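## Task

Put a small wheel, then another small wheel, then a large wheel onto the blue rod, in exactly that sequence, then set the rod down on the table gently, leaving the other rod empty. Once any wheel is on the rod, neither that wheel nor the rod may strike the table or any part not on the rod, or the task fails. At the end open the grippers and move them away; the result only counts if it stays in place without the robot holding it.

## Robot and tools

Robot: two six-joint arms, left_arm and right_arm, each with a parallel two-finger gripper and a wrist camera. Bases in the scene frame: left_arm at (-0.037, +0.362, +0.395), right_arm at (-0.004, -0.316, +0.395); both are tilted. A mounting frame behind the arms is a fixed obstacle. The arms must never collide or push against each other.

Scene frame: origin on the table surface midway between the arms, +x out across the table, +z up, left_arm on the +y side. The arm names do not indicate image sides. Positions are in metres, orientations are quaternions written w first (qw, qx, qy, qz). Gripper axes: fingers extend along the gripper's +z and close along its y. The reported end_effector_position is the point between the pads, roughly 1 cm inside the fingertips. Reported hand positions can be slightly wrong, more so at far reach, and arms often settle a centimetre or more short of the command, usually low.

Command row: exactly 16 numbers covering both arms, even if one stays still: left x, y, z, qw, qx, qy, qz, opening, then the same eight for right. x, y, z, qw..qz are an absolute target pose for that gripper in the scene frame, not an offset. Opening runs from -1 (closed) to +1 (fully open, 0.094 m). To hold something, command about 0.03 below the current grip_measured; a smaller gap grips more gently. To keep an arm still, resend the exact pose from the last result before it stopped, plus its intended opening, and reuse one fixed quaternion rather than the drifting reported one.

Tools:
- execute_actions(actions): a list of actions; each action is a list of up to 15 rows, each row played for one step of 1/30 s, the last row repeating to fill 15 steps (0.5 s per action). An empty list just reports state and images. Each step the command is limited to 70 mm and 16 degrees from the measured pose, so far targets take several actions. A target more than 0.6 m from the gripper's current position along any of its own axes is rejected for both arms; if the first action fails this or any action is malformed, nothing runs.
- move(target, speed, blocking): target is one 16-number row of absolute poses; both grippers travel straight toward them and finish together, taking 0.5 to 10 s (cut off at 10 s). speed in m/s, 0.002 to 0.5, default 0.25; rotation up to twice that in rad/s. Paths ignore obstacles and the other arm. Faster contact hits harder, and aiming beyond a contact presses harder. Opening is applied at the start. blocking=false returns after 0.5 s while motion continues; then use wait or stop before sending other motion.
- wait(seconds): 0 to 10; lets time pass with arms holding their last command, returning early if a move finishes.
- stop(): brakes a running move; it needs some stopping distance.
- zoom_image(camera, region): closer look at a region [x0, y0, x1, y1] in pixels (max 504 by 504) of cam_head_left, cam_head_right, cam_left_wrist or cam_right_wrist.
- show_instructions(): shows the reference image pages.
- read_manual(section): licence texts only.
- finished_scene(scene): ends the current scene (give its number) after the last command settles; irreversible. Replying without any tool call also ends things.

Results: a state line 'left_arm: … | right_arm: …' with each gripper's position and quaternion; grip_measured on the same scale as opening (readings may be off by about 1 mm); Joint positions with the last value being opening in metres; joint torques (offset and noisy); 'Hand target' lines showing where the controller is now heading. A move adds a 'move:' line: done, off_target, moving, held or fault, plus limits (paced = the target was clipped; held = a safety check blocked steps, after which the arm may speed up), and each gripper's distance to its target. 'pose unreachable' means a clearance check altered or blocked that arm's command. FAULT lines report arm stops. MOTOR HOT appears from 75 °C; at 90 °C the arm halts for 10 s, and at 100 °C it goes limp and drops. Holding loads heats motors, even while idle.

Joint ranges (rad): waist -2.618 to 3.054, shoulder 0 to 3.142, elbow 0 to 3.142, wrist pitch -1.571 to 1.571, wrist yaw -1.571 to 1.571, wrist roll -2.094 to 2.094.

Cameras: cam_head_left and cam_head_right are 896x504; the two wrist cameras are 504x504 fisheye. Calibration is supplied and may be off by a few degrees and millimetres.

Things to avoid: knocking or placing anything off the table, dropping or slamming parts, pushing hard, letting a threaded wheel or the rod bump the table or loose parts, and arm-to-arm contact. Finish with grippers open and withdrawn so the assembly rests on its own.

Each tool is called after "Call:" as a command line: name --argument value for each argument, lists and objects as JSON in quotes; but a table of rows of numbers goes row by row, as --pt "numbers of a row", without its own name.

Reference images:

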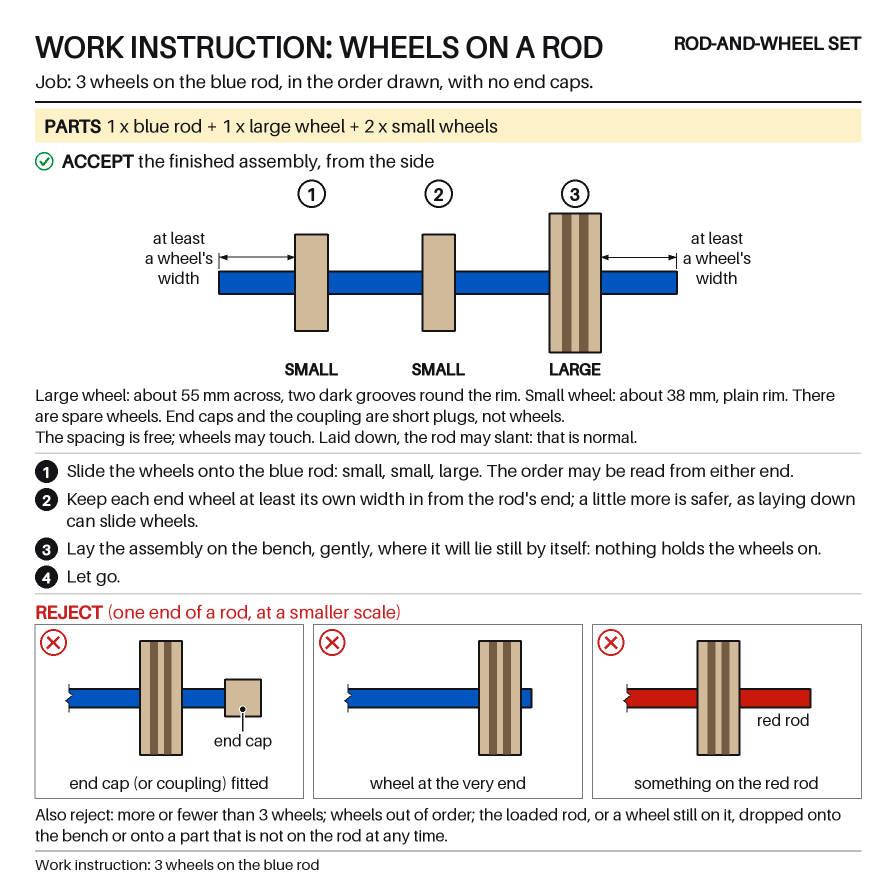

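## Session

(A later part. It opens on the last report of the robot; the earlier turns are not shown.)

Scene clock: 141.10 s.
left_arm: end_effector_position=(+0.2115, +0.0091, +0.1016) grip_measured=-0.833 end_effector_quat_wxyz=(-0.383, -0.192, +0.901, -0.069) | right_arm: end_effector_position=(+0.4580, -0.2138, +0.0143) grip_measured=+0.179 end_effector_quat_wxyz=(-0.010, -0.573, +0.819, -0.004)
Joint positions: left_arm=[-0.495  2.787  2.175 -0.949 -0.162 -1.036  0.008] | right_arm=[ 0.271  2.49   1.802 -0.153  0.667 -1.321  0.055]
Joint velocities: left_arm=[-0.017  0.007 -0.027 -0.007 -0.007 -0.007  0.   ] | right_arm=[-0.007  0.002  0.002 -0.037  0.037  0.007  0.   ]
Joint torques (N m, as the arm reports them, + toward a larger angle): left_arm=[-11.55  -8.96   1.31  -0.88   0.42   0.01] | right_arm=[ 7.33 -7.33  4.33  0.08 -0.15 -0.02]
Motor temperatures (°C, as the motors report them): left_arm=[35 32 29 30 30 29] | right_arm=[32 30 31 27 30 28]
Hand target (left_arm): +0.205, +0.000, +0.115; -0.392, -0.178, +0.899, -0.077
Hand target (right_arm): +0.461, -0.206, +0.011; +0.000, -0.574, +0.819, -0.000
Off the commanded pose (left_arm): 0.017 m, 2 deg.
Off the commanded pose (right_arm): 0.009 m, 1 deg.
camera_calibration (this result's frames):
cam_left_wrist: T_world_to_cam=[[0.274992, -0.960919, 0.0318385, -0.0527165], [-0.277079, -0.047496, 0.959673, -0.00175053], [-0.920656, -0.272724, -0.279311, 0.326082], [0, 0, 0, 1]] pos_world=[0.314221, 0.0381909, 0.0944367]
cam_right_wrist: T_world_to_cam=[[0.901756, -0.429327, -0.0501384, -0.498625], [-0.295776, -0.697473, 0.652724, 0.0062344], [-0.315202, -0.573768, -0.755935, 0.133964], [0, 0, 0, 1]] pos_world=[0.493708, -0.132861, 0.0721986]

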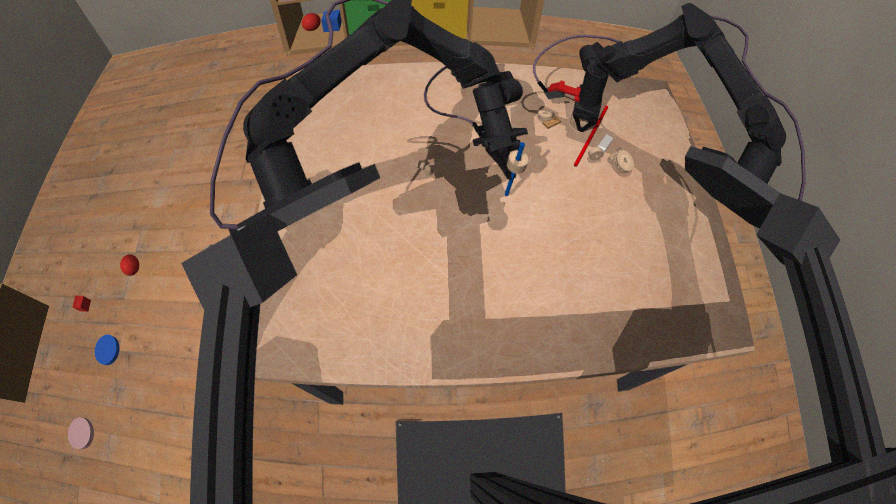

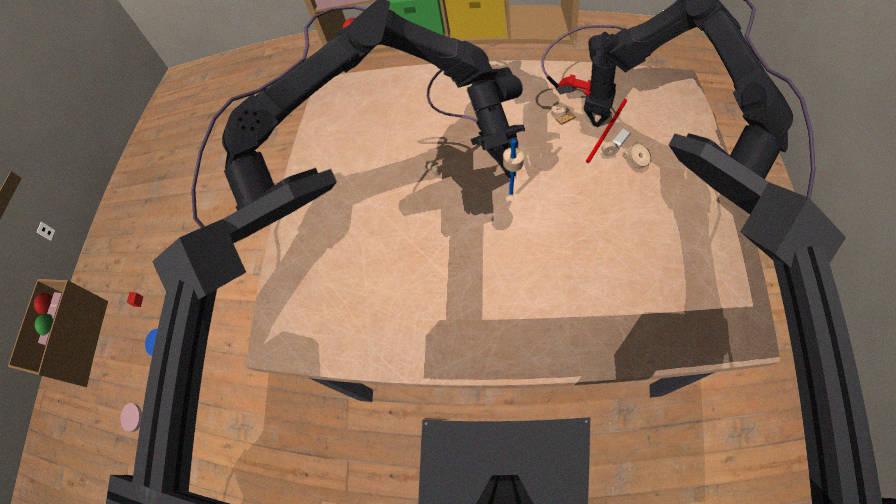

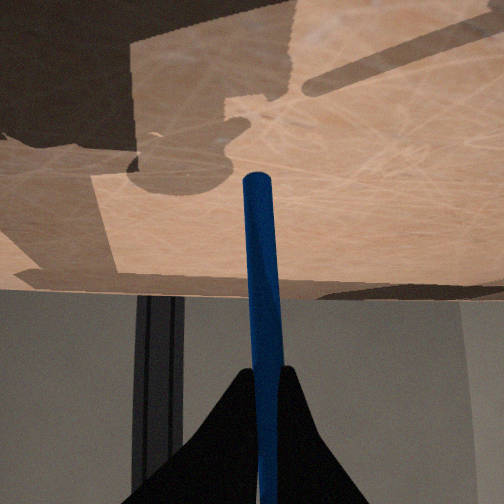

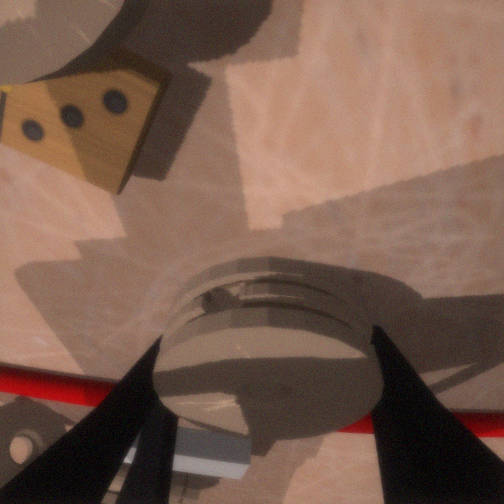

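Call:
move --target '[0.205,0.0,0.115,-0.392,-0.178,0.90,-0.077,-0.87,0.24,-0.06,0.29,0,-0.574,0.819,0,0.12]'

Call:
move --target '[0.205,0.0,0.115,-0.392,-0.178,0.90,-0.077,-0.87,0.200,0.014,0.235,0,-0.574,0.819,0,0.12]' --speed 0.1

Scene clock: 143.77 s.
left_arm: end_effector_position=(+0.2117, +0.0096, +0.1012) grip_measured=-0.833 end_effector_quat_wxyz=(-0.383, -0.192, +0.901, -0.069) | right_arm: end_effector_position=(+0.2393, -0.0734, +0.2860) grip_measured=+0.179 end_effector_quat_wxyz=(+0.000, -0.573, +0.820, -0.006)
Joint positions: left_arm=[-0.494  2.787  2.175 -0.949 -0.163 -1.036  0.008] | right_arm=[ 1.106  2.257  1.18  -0.648  0.947 -0.15   0.055]
Joint velocities: left_arm=[-0.007 -0.007  0.002 -0.037  0.037 -0.051 -0.001] | right_arm=[ 0.007 -0.007 -0.007 -0.066 -0.066  0.037  0.001]
Joint torques (N m, as the arm reports them, + toward a larger angle): left_arm=[-11.69  -8.96   1.29  -0.88   0.44   0.  ] | right_arm=[ 7.92 -4.46  5.33 -0.33 -0.07  0.06]
Motor temperatures (°C, as the motors report them): left_arm=[36 32 29 30 30 29] | right_arm=[32 30 31 27 30 28]
Hand target (left_arm): +0.205, +0.000, +0.115; -0.392, -0.178, +0.899, -0.077
Hand target (right_arm): +0.239, -0.068, +0.289; +0.002, -0.575, +0.818, -0.005
Off the commanded pose (left_arm): 0.018 m, 2 deg.
Off the commanded pose (right_arm): 0.014 m, 1 deg.
move: off_target (left_arm, right_arm)
camera_calibration (this result's frames):
cam_left_wrist: T_world_to_cam=[[0.275353, -0.960857, 0.0305775, -0.0522085], [-0.277114, -0.0488753, 0.959593, -0.00119518], [-0.920537, -0.2727, -0.279724, 0.326246], [0, 0, 0, 1]] pos_world=[0.314366, 0.0387442, 0.0940023]
cam_right_wrist: T_world_to_cam=[[0.901832, -0.430597, -0.0358488, -0.231681], [-0.309533, -0.701703, 0.641718, -0.131708], [-0.301477, -0.567626, -0.766102, 0.351067], [0, 0, 0, 1]] pos_world=[0.274008, 0.00709384, 0.345167]

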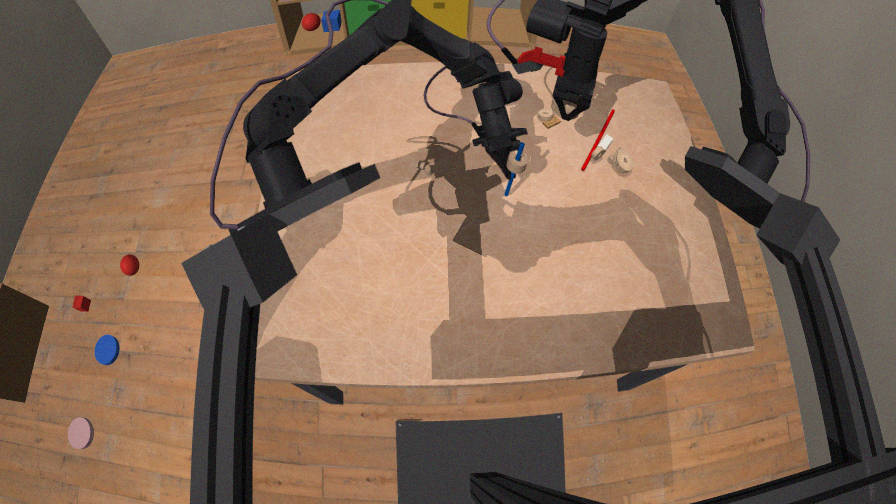

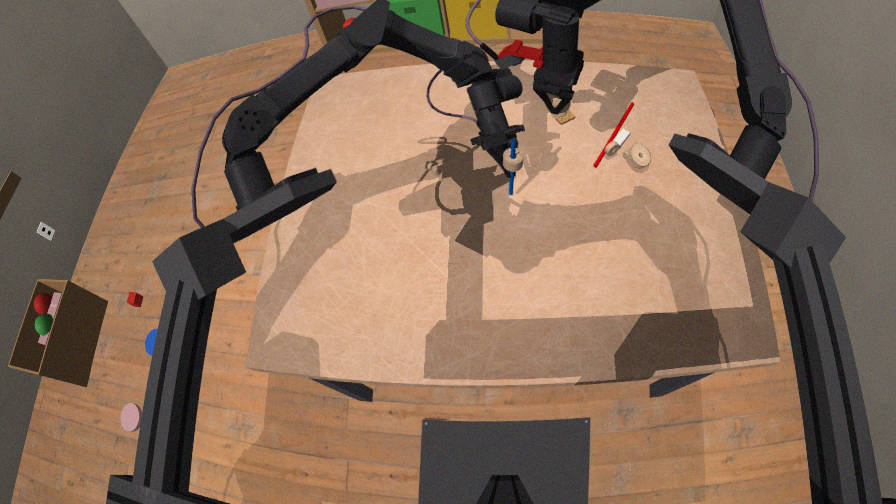

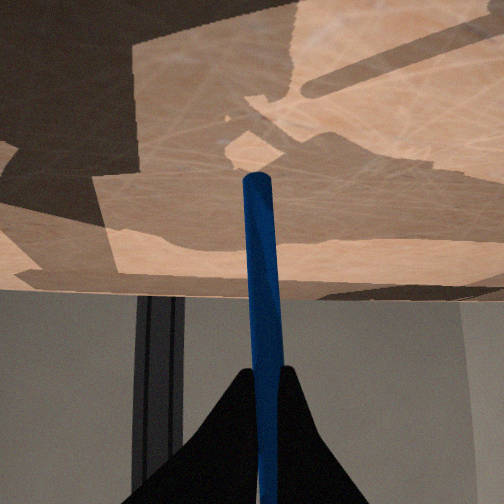

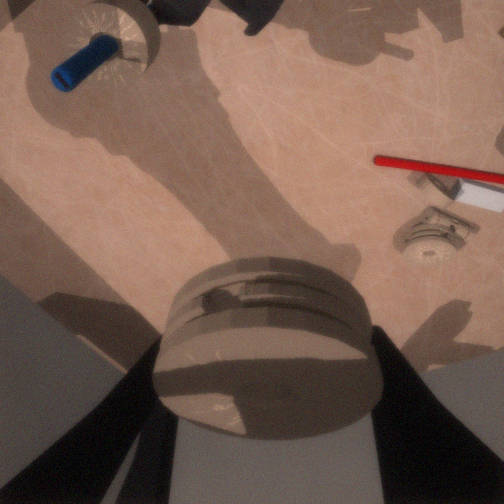

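Scene clock: 145.20 s.
left_arm: end_effector_position=(+0.2116, +0.0092, +0.1015) grip_measured=-0.833 end_effector_quat_wxyz=(-0.383, -0.192, +0.901, -0.069) | right_arm: end_effector_position=(+0.1965, +0.0004, +0.2294) grip_measured=+0.179 end_effector_quat_wxyz=(-0.014, -0.583, +0.813, -0.009)
Joint positions: left_arm=[-0.495  2.787  2.175 -0.949 -0.162 -1.036  0.008] | right_arm=[ 1.098  2.64   1.427 -0.551  0.942 -0.149  0.055]
Joint velocities: left_arm=[ 0.002  0.012 -0.002  0.051  0.007  0.022 -0.   ] | right_arm=[-0.007 -0.022 -0.002  0.007  0.007 -0.007 -0.001]
Joint torques (N m, as the arm reports them, + toward a larger angle): left_arm=[-11.65  -8.95   1.28  -0.87   0.42   0.01] | right_arm=[ 9.26 -5.78  5.12  0.02 -0.13  0.04]
Motor temperatures (°C, as the motors report them): left_arm=[36 32 29 30 30 29] | right_arm=[32 30 31 27 30 28]
Hand target (left_arm): +0.205, +0.000, +0.115; -0.392, -0.178, +0.899, -0.077
Hand target (right_arm): +0.199, +0.013, +0.236; +0.000, -0.574, +0.819, +0.000
Off the commanded pose (left_arm): 0.018 m, 2 deg.
Off the commanded pose (right_arm): 0.015 m, 2 deg.
move: off_target (left_arm, right_arm)
camera_calibration (this result's frames):
cam_left_wrist: T_world_to_cam=[[0.275063, -0.960915, 0.0313591, -0.0525165], [-0.277171, -0.0480235, 0.95962, -0.0015291], [-0.920607, -0.272648, -0.279547, 0.326152], [0, 0, 0, 1]] pos_world=[0.314279, 0.0383872, 0.0942889]
cam_right_wrist: T_world_to_cam=[[0.911379, -0.409204, -0.0440489, -0.163398], [-0.279939, -0.694794, 0.662492, -0.0675098], [-0.3017, -0.59145, -0.747773, 0.332577], [0, 0, 0, 1]] pos_world=[0.230357, 0.0829338, 0.286219]

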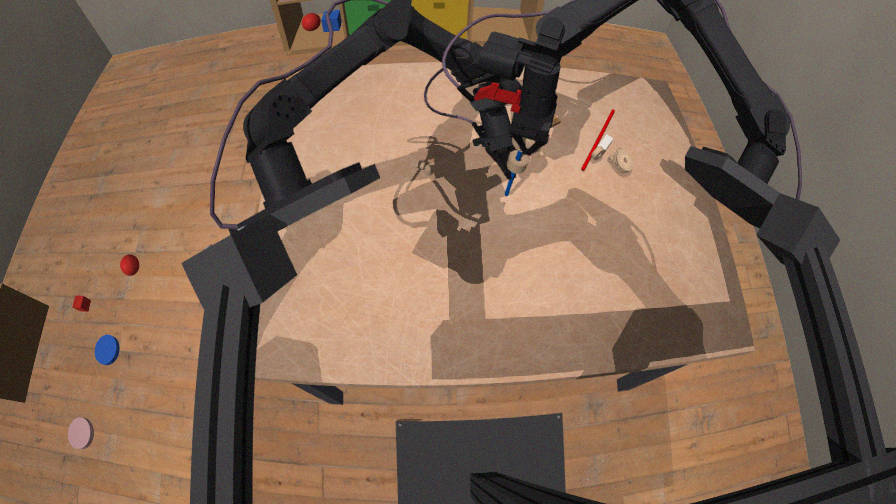

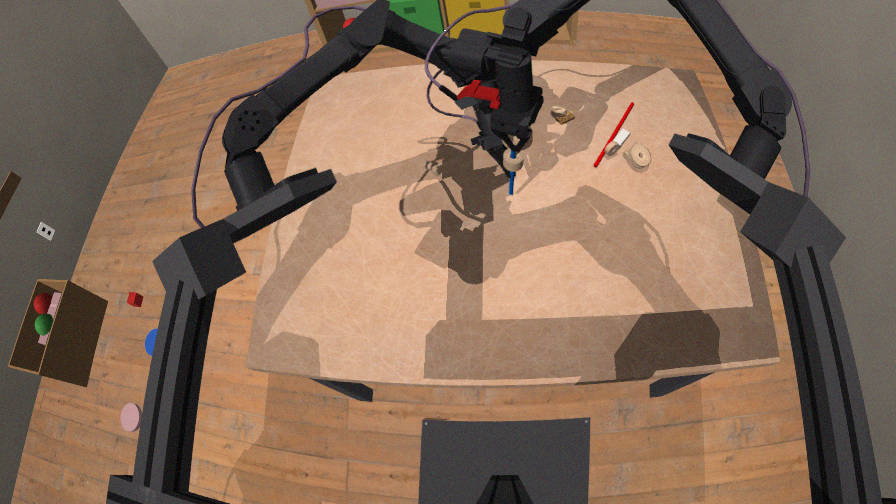

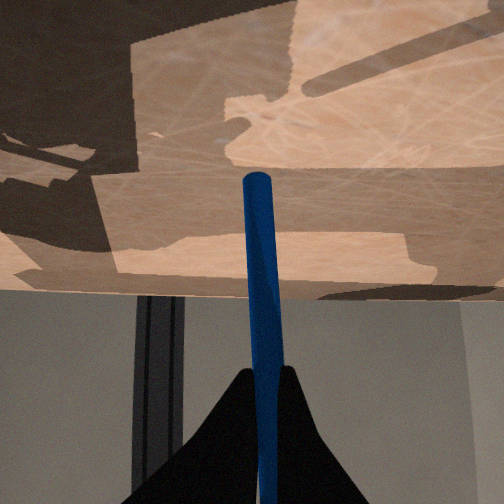

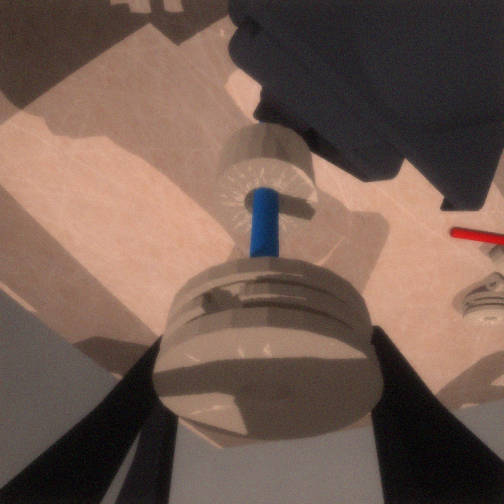

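Call:
move --target '[0.205,0.0,0.115,-0.392,-0.178,0.90,-0.077,-0.87,0.201,0.022,0.238,0,-0.574,0.819,0,0.12]' --speed 0.03

Scene clock: 146.43 s.
left_arm: end_effector_position=(+0.2115, +0.0091, +0.1016) grip_measured=-0.833 end_effector_quat_wxyz=(-0.383, -0.192, +0.901, -0.069) | right_arm: end_effector_position=(+0.2053, +0.0115, +0.2281) grip_measured=+0.179 end_effector_quat_wxyz=(-0.009, -0.566, +0.824, -0.007)
Joint positions: left_arm=[-0.495  2.787  2.175 -0.949 -0.162 -1.036  0.008] | right_arm=[ 1.092  2.662  1.484 -0.558  0.942 -0.134  0.055]
Joint velocities: left_arm=[-0.002 -0.007 -0.007 -0.081 -0.007  0.037 -0.001] | right_arm=[-0.012  0.007  0.012 -0.037  0.037 -0.007  0.   ]
Joint torques (N m, as the arm reports them, + toward a larger angle): left_arm=[-11.6   -8.98   1.31  -0.86   0.43   0.01] | right_arm=[10.4  -5.73  4.85 -0.34 -0.11  0.06]
Motor temperatures (°C, as the motors report them): left_arm=[36 32 29 30 30 29] | right_arm=[33 30 31 27 30 28]
Hand target (left_arm): +0.205, +0.000, +0.115; -0.392, -0.178, +0.900, -0.077
Hand target (right_arm): +0.201, +0.022, +0.238; +0.000, -0.574, +0.819, -0.000
Off the commanded pose (left_arm): 0.017 m, 2 deg.
Off the commanded pose (right_arm): 0.015 m, 2 deg.
move: off_target (left_arm, right_arm)
camera_calibration (this result's frames):
cam_left_wrist: T_world_to_cam=[[0.274843, -0.960968, 0.0316614, -0.0526246], [-0.27732, -0.0476992, 0.959593, -0.00164138], [-0.920627, -0.272518, -0.279605, 0.326127], [0, 0, 0, 1]] pos_world=[0.31425, 0.0382266, 0.094428]
cam_right_wrist: T_world_to_cam=[[0.894173, -0.445606, -0.0434752, -0.163082], [-0.311896, -0.689628, 0.653555, -0.0479178], [-0.32121, -0.570832, -0.755629, 0.346394], [0, 0, 0, 1]] pos_world=[0.242143, 0.0920165, 0.285972]

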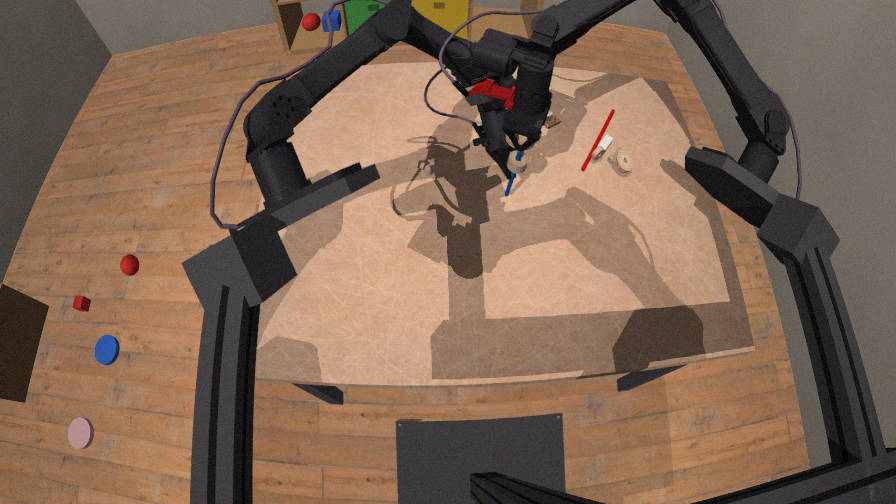

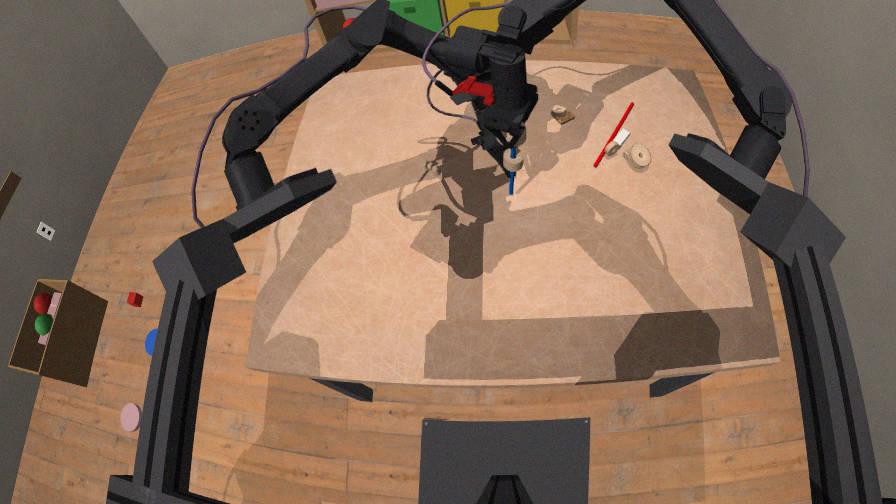

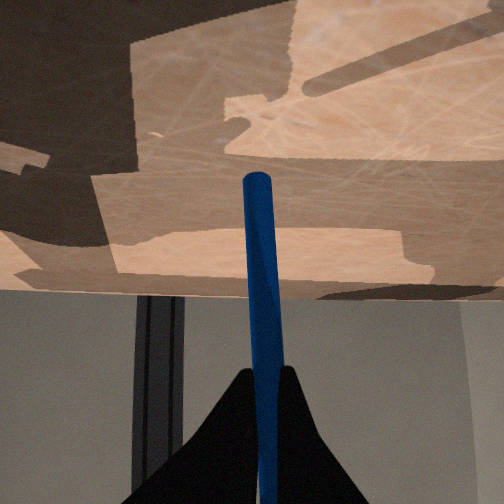

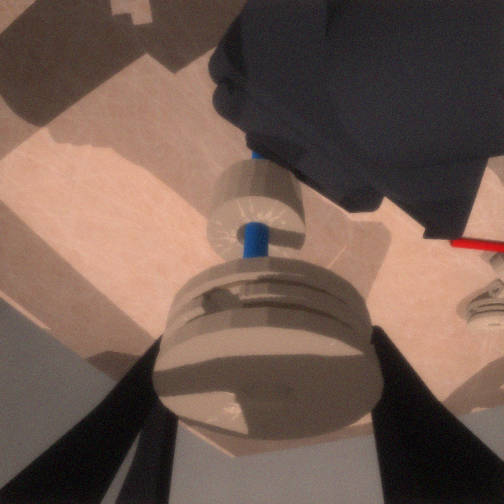

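Need −6 mm in x.

Call:
move --target '[0.205,0.0,0.115,-0.392,-0.178,0.90,-0.077,-0.87,0.194,0.020,0.240,0,-0.574,0.819,0,0.12]' --speed 0.03

Scene clock: 147.53 s.
left_arm: end_effector_position=(+0.2116, +0.0092, +0.1015) grip_measured=-0.833 end_effector_quat_wxyz=(-0.383, -0.192, +0.901, -0.069) | right_arm: end_effector_position=(+0.2035, +0.0148, +0.2328) grip_measured=+0.179 end_effector_quat_wxyz=(-0.003, -0.562, +0.827, -0.005)
Joint positions: left_arm=[-0.495  2.787  2.175 -0.949 -0.162 -1.036  0.008] | right_arm=[ 1.107  2.662  1.484 -0.558  0.941 -0.116  0.055]
Joint velocities: left_arm=[-0.012 -0.017  0.012 -0.022 -0.095 -0.037 -0.   ] | right_arm=[ 0.007 -0.017 -0.012  0.007 -0.007 -0.007 -0.   ]
Joint torques (N m, as the arm reports them, + toward a larger angle): left_arm=[-11.64  -9.     1.32  -0.87   0.41   0.  ] | right_arm=[10.01 -5.75  3.22 -0.24 -0.09  0.06]
Motor temperatures (°C, as the motors report them): left_arm=[36 32 29 30 30 29] | right_arm=[33 30 31 27 30 28]
Hand target (left_arm): +0.205, +0.000, +0.115; -0.392, -0.178, +0.899, -0.077
Hand target (right_arm): +0.194, +0.019, +0.240; +0.000, -0.574, +0.819, -0.000
Off the commanded pose (left_arm): 0.018 m, 2 deg.
Off the commanded pose (right_arm): 0.013 m, 2 deg.
move: off_target (left_arm, right_arm)
camera_calibration (this result's frames):
cam_left_wrist: T_world_to_cam=[[0.275211, -0.960866, 0.0315363, -0.0526083], [-0.27693, -0.0478203, 0.959699, -0.00163826], [-0.920635, -0.272854, -0.279253, 0.326107], [0, 0, 0, 1]] pos_world=[0.31425, 0.0383515, 0.0942976]
cam_right_wrist: T_world_to_cam=[[0.890422, -0.453223, -0.0416921, -0.159272], [-0.322473, -0.692872, 0.644934, -0.0450443], [-0.321186, -0.560818, -0.7631, 0.352807], [0, 0, 0, 1]] pos_world=[0.24061, 0.0944651, 0.291638]

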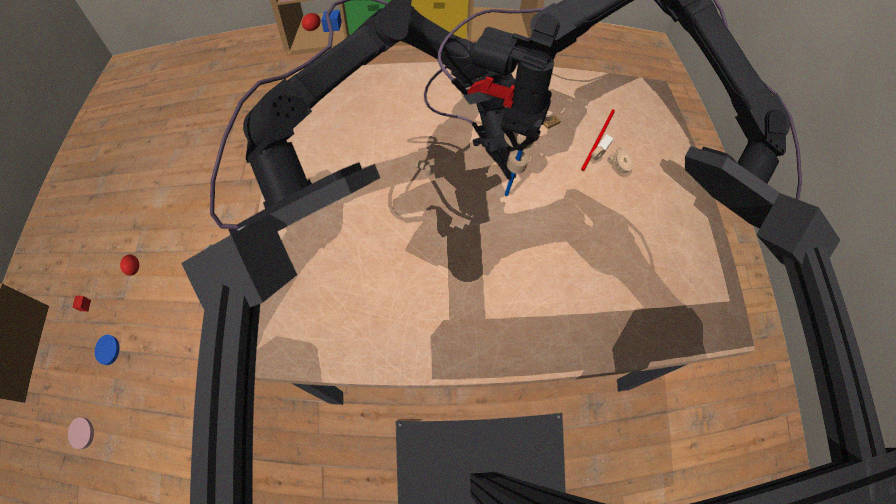

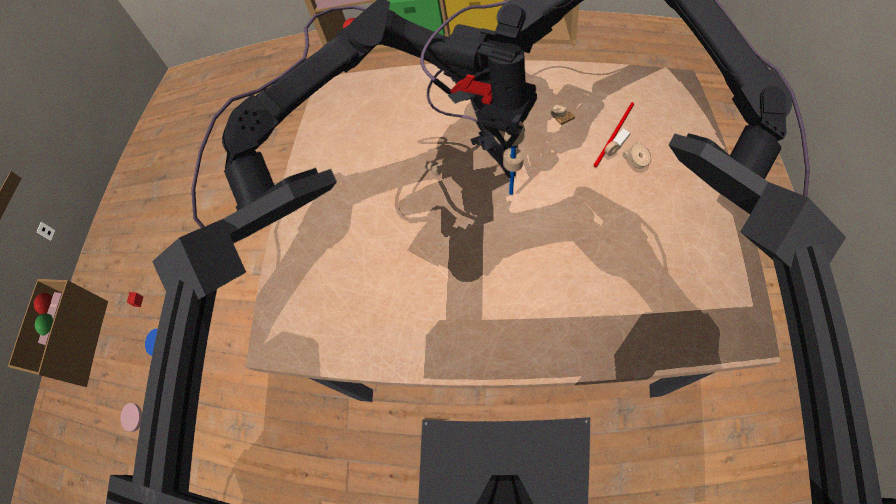

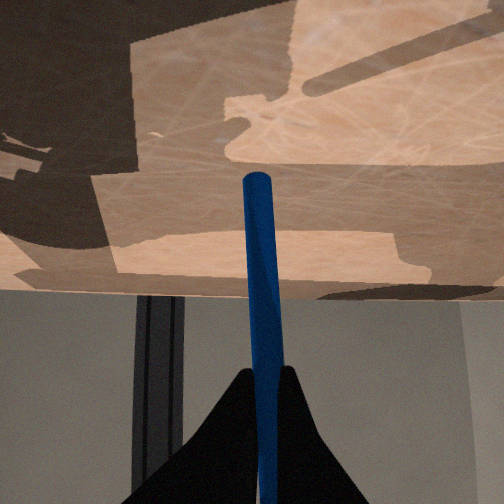

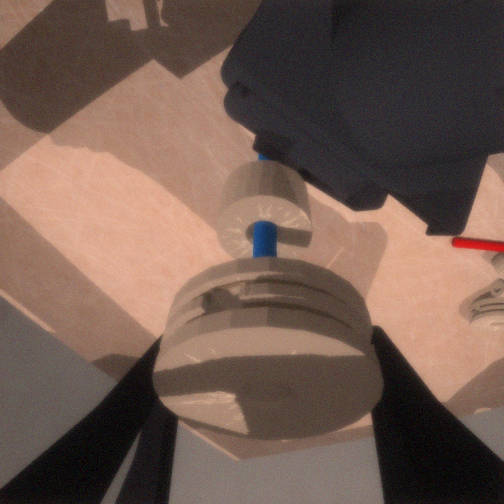

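Call:
move --target '[0.205,0.0,0.115,-0.392,-0.178,0.90,-0.077,-0.87,0.193,0.012,0.228,0,-0.574,0.819,0,0.12]' --speed 0.02

Scene clock: 148.97 s.
left_arm: end_effector_position=(+0.2115, +0.0091, +0.1016) grip_measured=-0.833 end_effector_quat_wxyz=(-0.383, -0.192, +0.901, -0.069) | right_arm: end_effector_position=(+0.1959, +0.0088, +0.2244) grip_measured=+0.179 end_effector_quat_wxyz=(-0.007, -0.571, +0.821, -0.005)
Joint positions: left_arm=[-0.495  2.787  2.175 -0.949 -0.162 -1.036  0.008] | right_arm=[ 1.095  2.662  1.44  -0.509  0.941 -0.15   0.055]
Joint velocities: left_arm=[-0.017  0.012  0.017  0.037 -0.022  0.022  0.   ] | right_arm=[ 0.017  0.002 -0.002  0.022  0.095 -0.007 -0.002]
Joint torques (N m, as the arm reports them, + toward a larger angle): left_arm=[-11.65  -8.99   1.31  -0.88   0.44   0.01] | right_arm=[ 9.02 -6.74  1.83  0.1  -0.1  -0.07]
Motor temperatures (°C, as the motors report them): left_arm=[36 32 29 30 30 29] | right_arm=[33 30 31 27 30 28]
Hand target (left_arm): +0.205, +0.000, +0.115; -0.392, -0.178, +0.899, -0.077
Hand target (right_arm): +0.193, +0.012, +0.228; -0.000, -0.574, +0.819, -0.000
Off the commanded pose (left_arm): 0.017 m, 2 deg.
Off the commanded pose (right_arm): 0.006 m, 1 deg.
move: off_target (left_arm)
camera_calibration (this result's frames):
cam_left_wrist: T_world_to_cam=[[0.274992, -0.960919, 0.0318385, -0.0527165], [-0.277079, -0.047496, 0.959673, -0.00175053], [-0.920656, -0.272724, -0.279311, 0.326082], [0, 0, 0, 1]] pos_world=[0.314221, 0.0381909, 0.0944367]
cam_right_wrist: T_world_to_cam=[[0.90006, -0.433509, -0.0442888, -0.157105], [-0.303518, -0.696587, 0.65011, -0.0510854], [-0.31268, -0.571696, -0.758548, 0.337953], [0, 0, 0, 1]] pos_world=[0.23157, 0.0895145, 0.282607]

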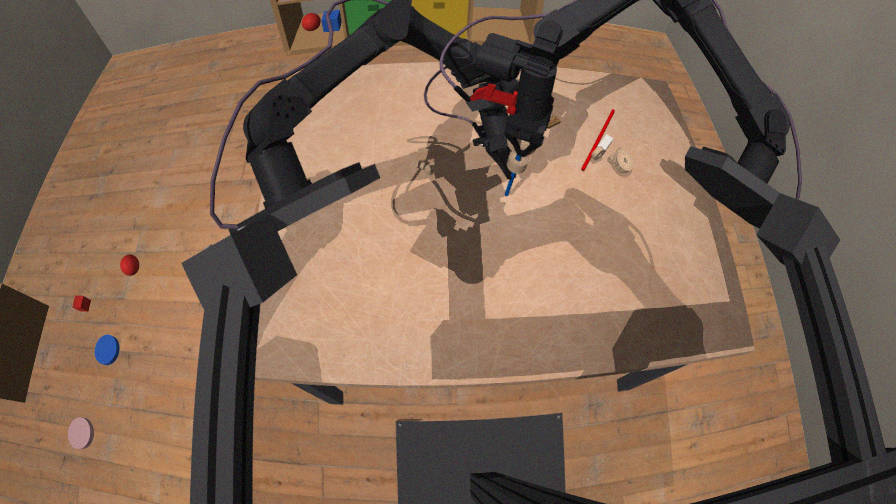

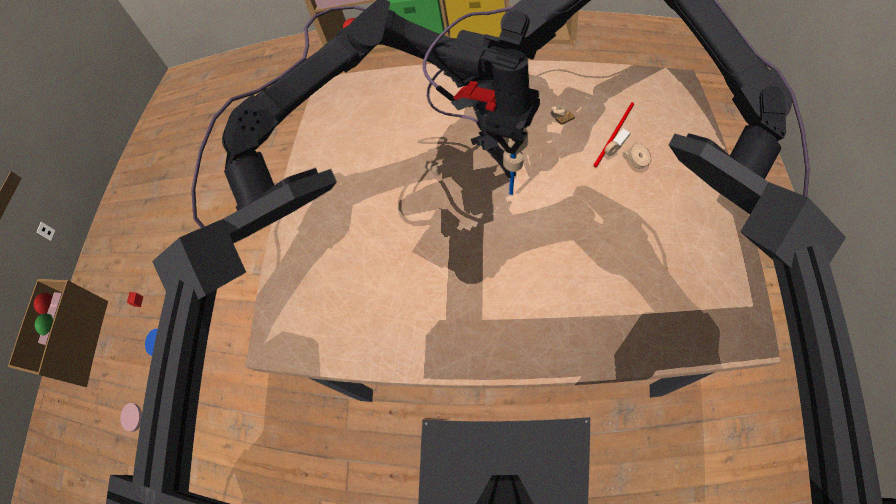

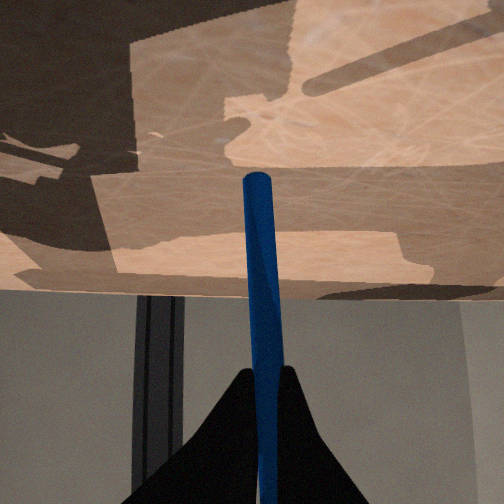

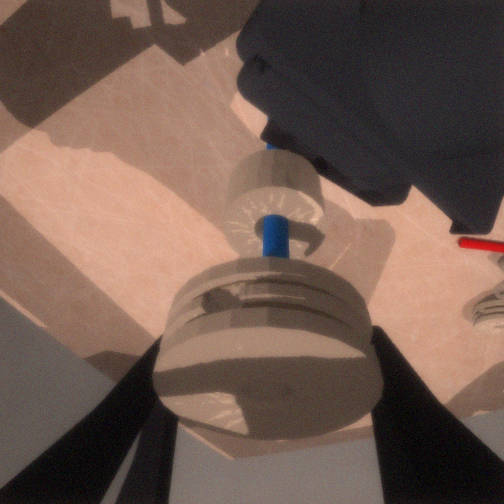

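Call:
move --target '[0.205,0.0,0.115,-0.392,-0.178,0.90,-0.077,-0.87,0.198,0.014,0.200,0,-0.574,0.819,0,0.12]' --speed 0.02

Scene clock: 150.53 s.
left_arm: end_effector_position=(+0.2128, +0.0109, +0.0991) grip_measured=-0.833 end_effector_quat_wxyz=(-0.381, -0.195, +0.901, -0.068) | right_arm: end_effector_position=(+0.2009, +0.0098, +0.1999) grip_measured=+0.179 end_effector_quat_wxyz=(-0.010, -0.573, +0.819, -0.000)
Joint positions: left_arm=[-0.49   2.787  2.175 -0.945 -0.166 -1.036  0.008] | right_arm=[ 1.035  2.688  1.44  -0.405  0.937 -0.252  0.055]
Joint velocities: left_arm=[ 0.007  0.007  0.012 -0.037 -0.037 -0.051 -0.001] | right_arm=[ 0.012 -0.012 -0.007 -0.125 -0.007 -0.051 -0.001]
Joint torques (N m, as the arm reports them, + toward a larger angle): left_arm=[-11.98  -8.96   1.3   -0.91   0.46   0.01] | right_arm=[ 8.8  -6.01  1.84  0.27  0.01 -0.02]
Motor temperatures (°C, as the motors report them): left_arm=[36 32 29 30 30 29] | right_arm=[33 30 31 27 30 28]
Hand target (left_arm): +0.205, +0.001, +0.115; -0.392, -0.178, +0.900, -0.077
Hand target (right_arm): +0.198, +0.014, +0.200; -0.001, -0.574, +0.819, -0.000
Off the commanded pose (left_arm): 0.021 m, 3 deg.
Off the commanded pose (right_arm): 0.005 m, 1 deg.
move: off_target (left_arm)
camera_calibration (this result's frames):
cam_left_wrist: T_world_to_cam=[[0.27859, -0.960033, 0.0268941, -0.0515343], [-0.279983, -0.0543975, 0.958463, 0.00194576], [-0.918693, -0.274548, -0.283947, 0.327143], [0, 0, 0, 1]] pos_world=[0.315446, 0.0404477, 0.0924124]
cam_right_wrist: T_world_to_cam=[[0.901485, -0.429231, -0.0555506, -0.160307], [-0.293506, -0.700604, 0.650391, -0.0349747], [-0.318087, -0.570013, -0.757566, 0.322476], [0, 0, 0, 1]] pos_world=[0.236824, 0.0905039, 0.258139]

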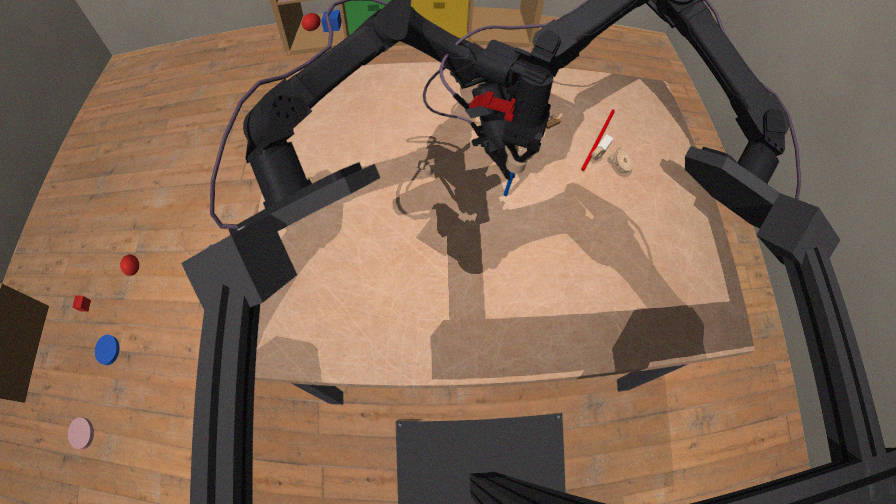

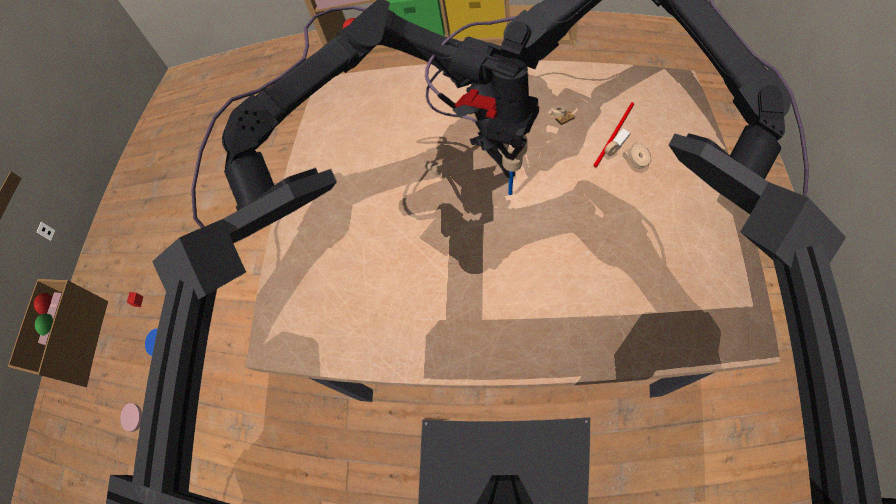

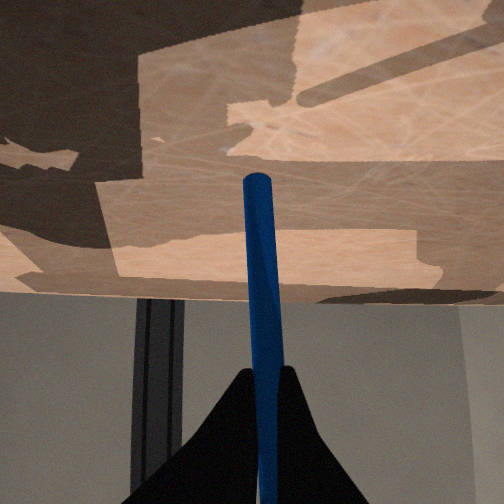

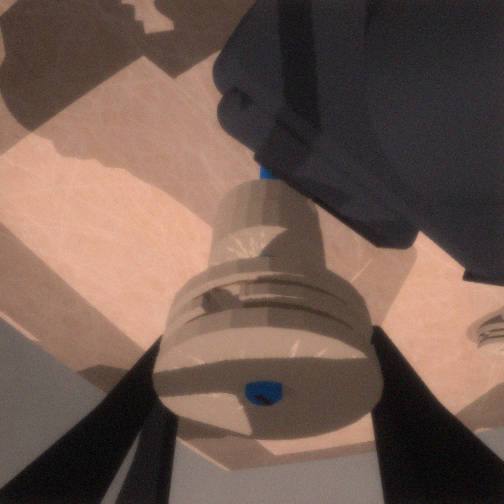

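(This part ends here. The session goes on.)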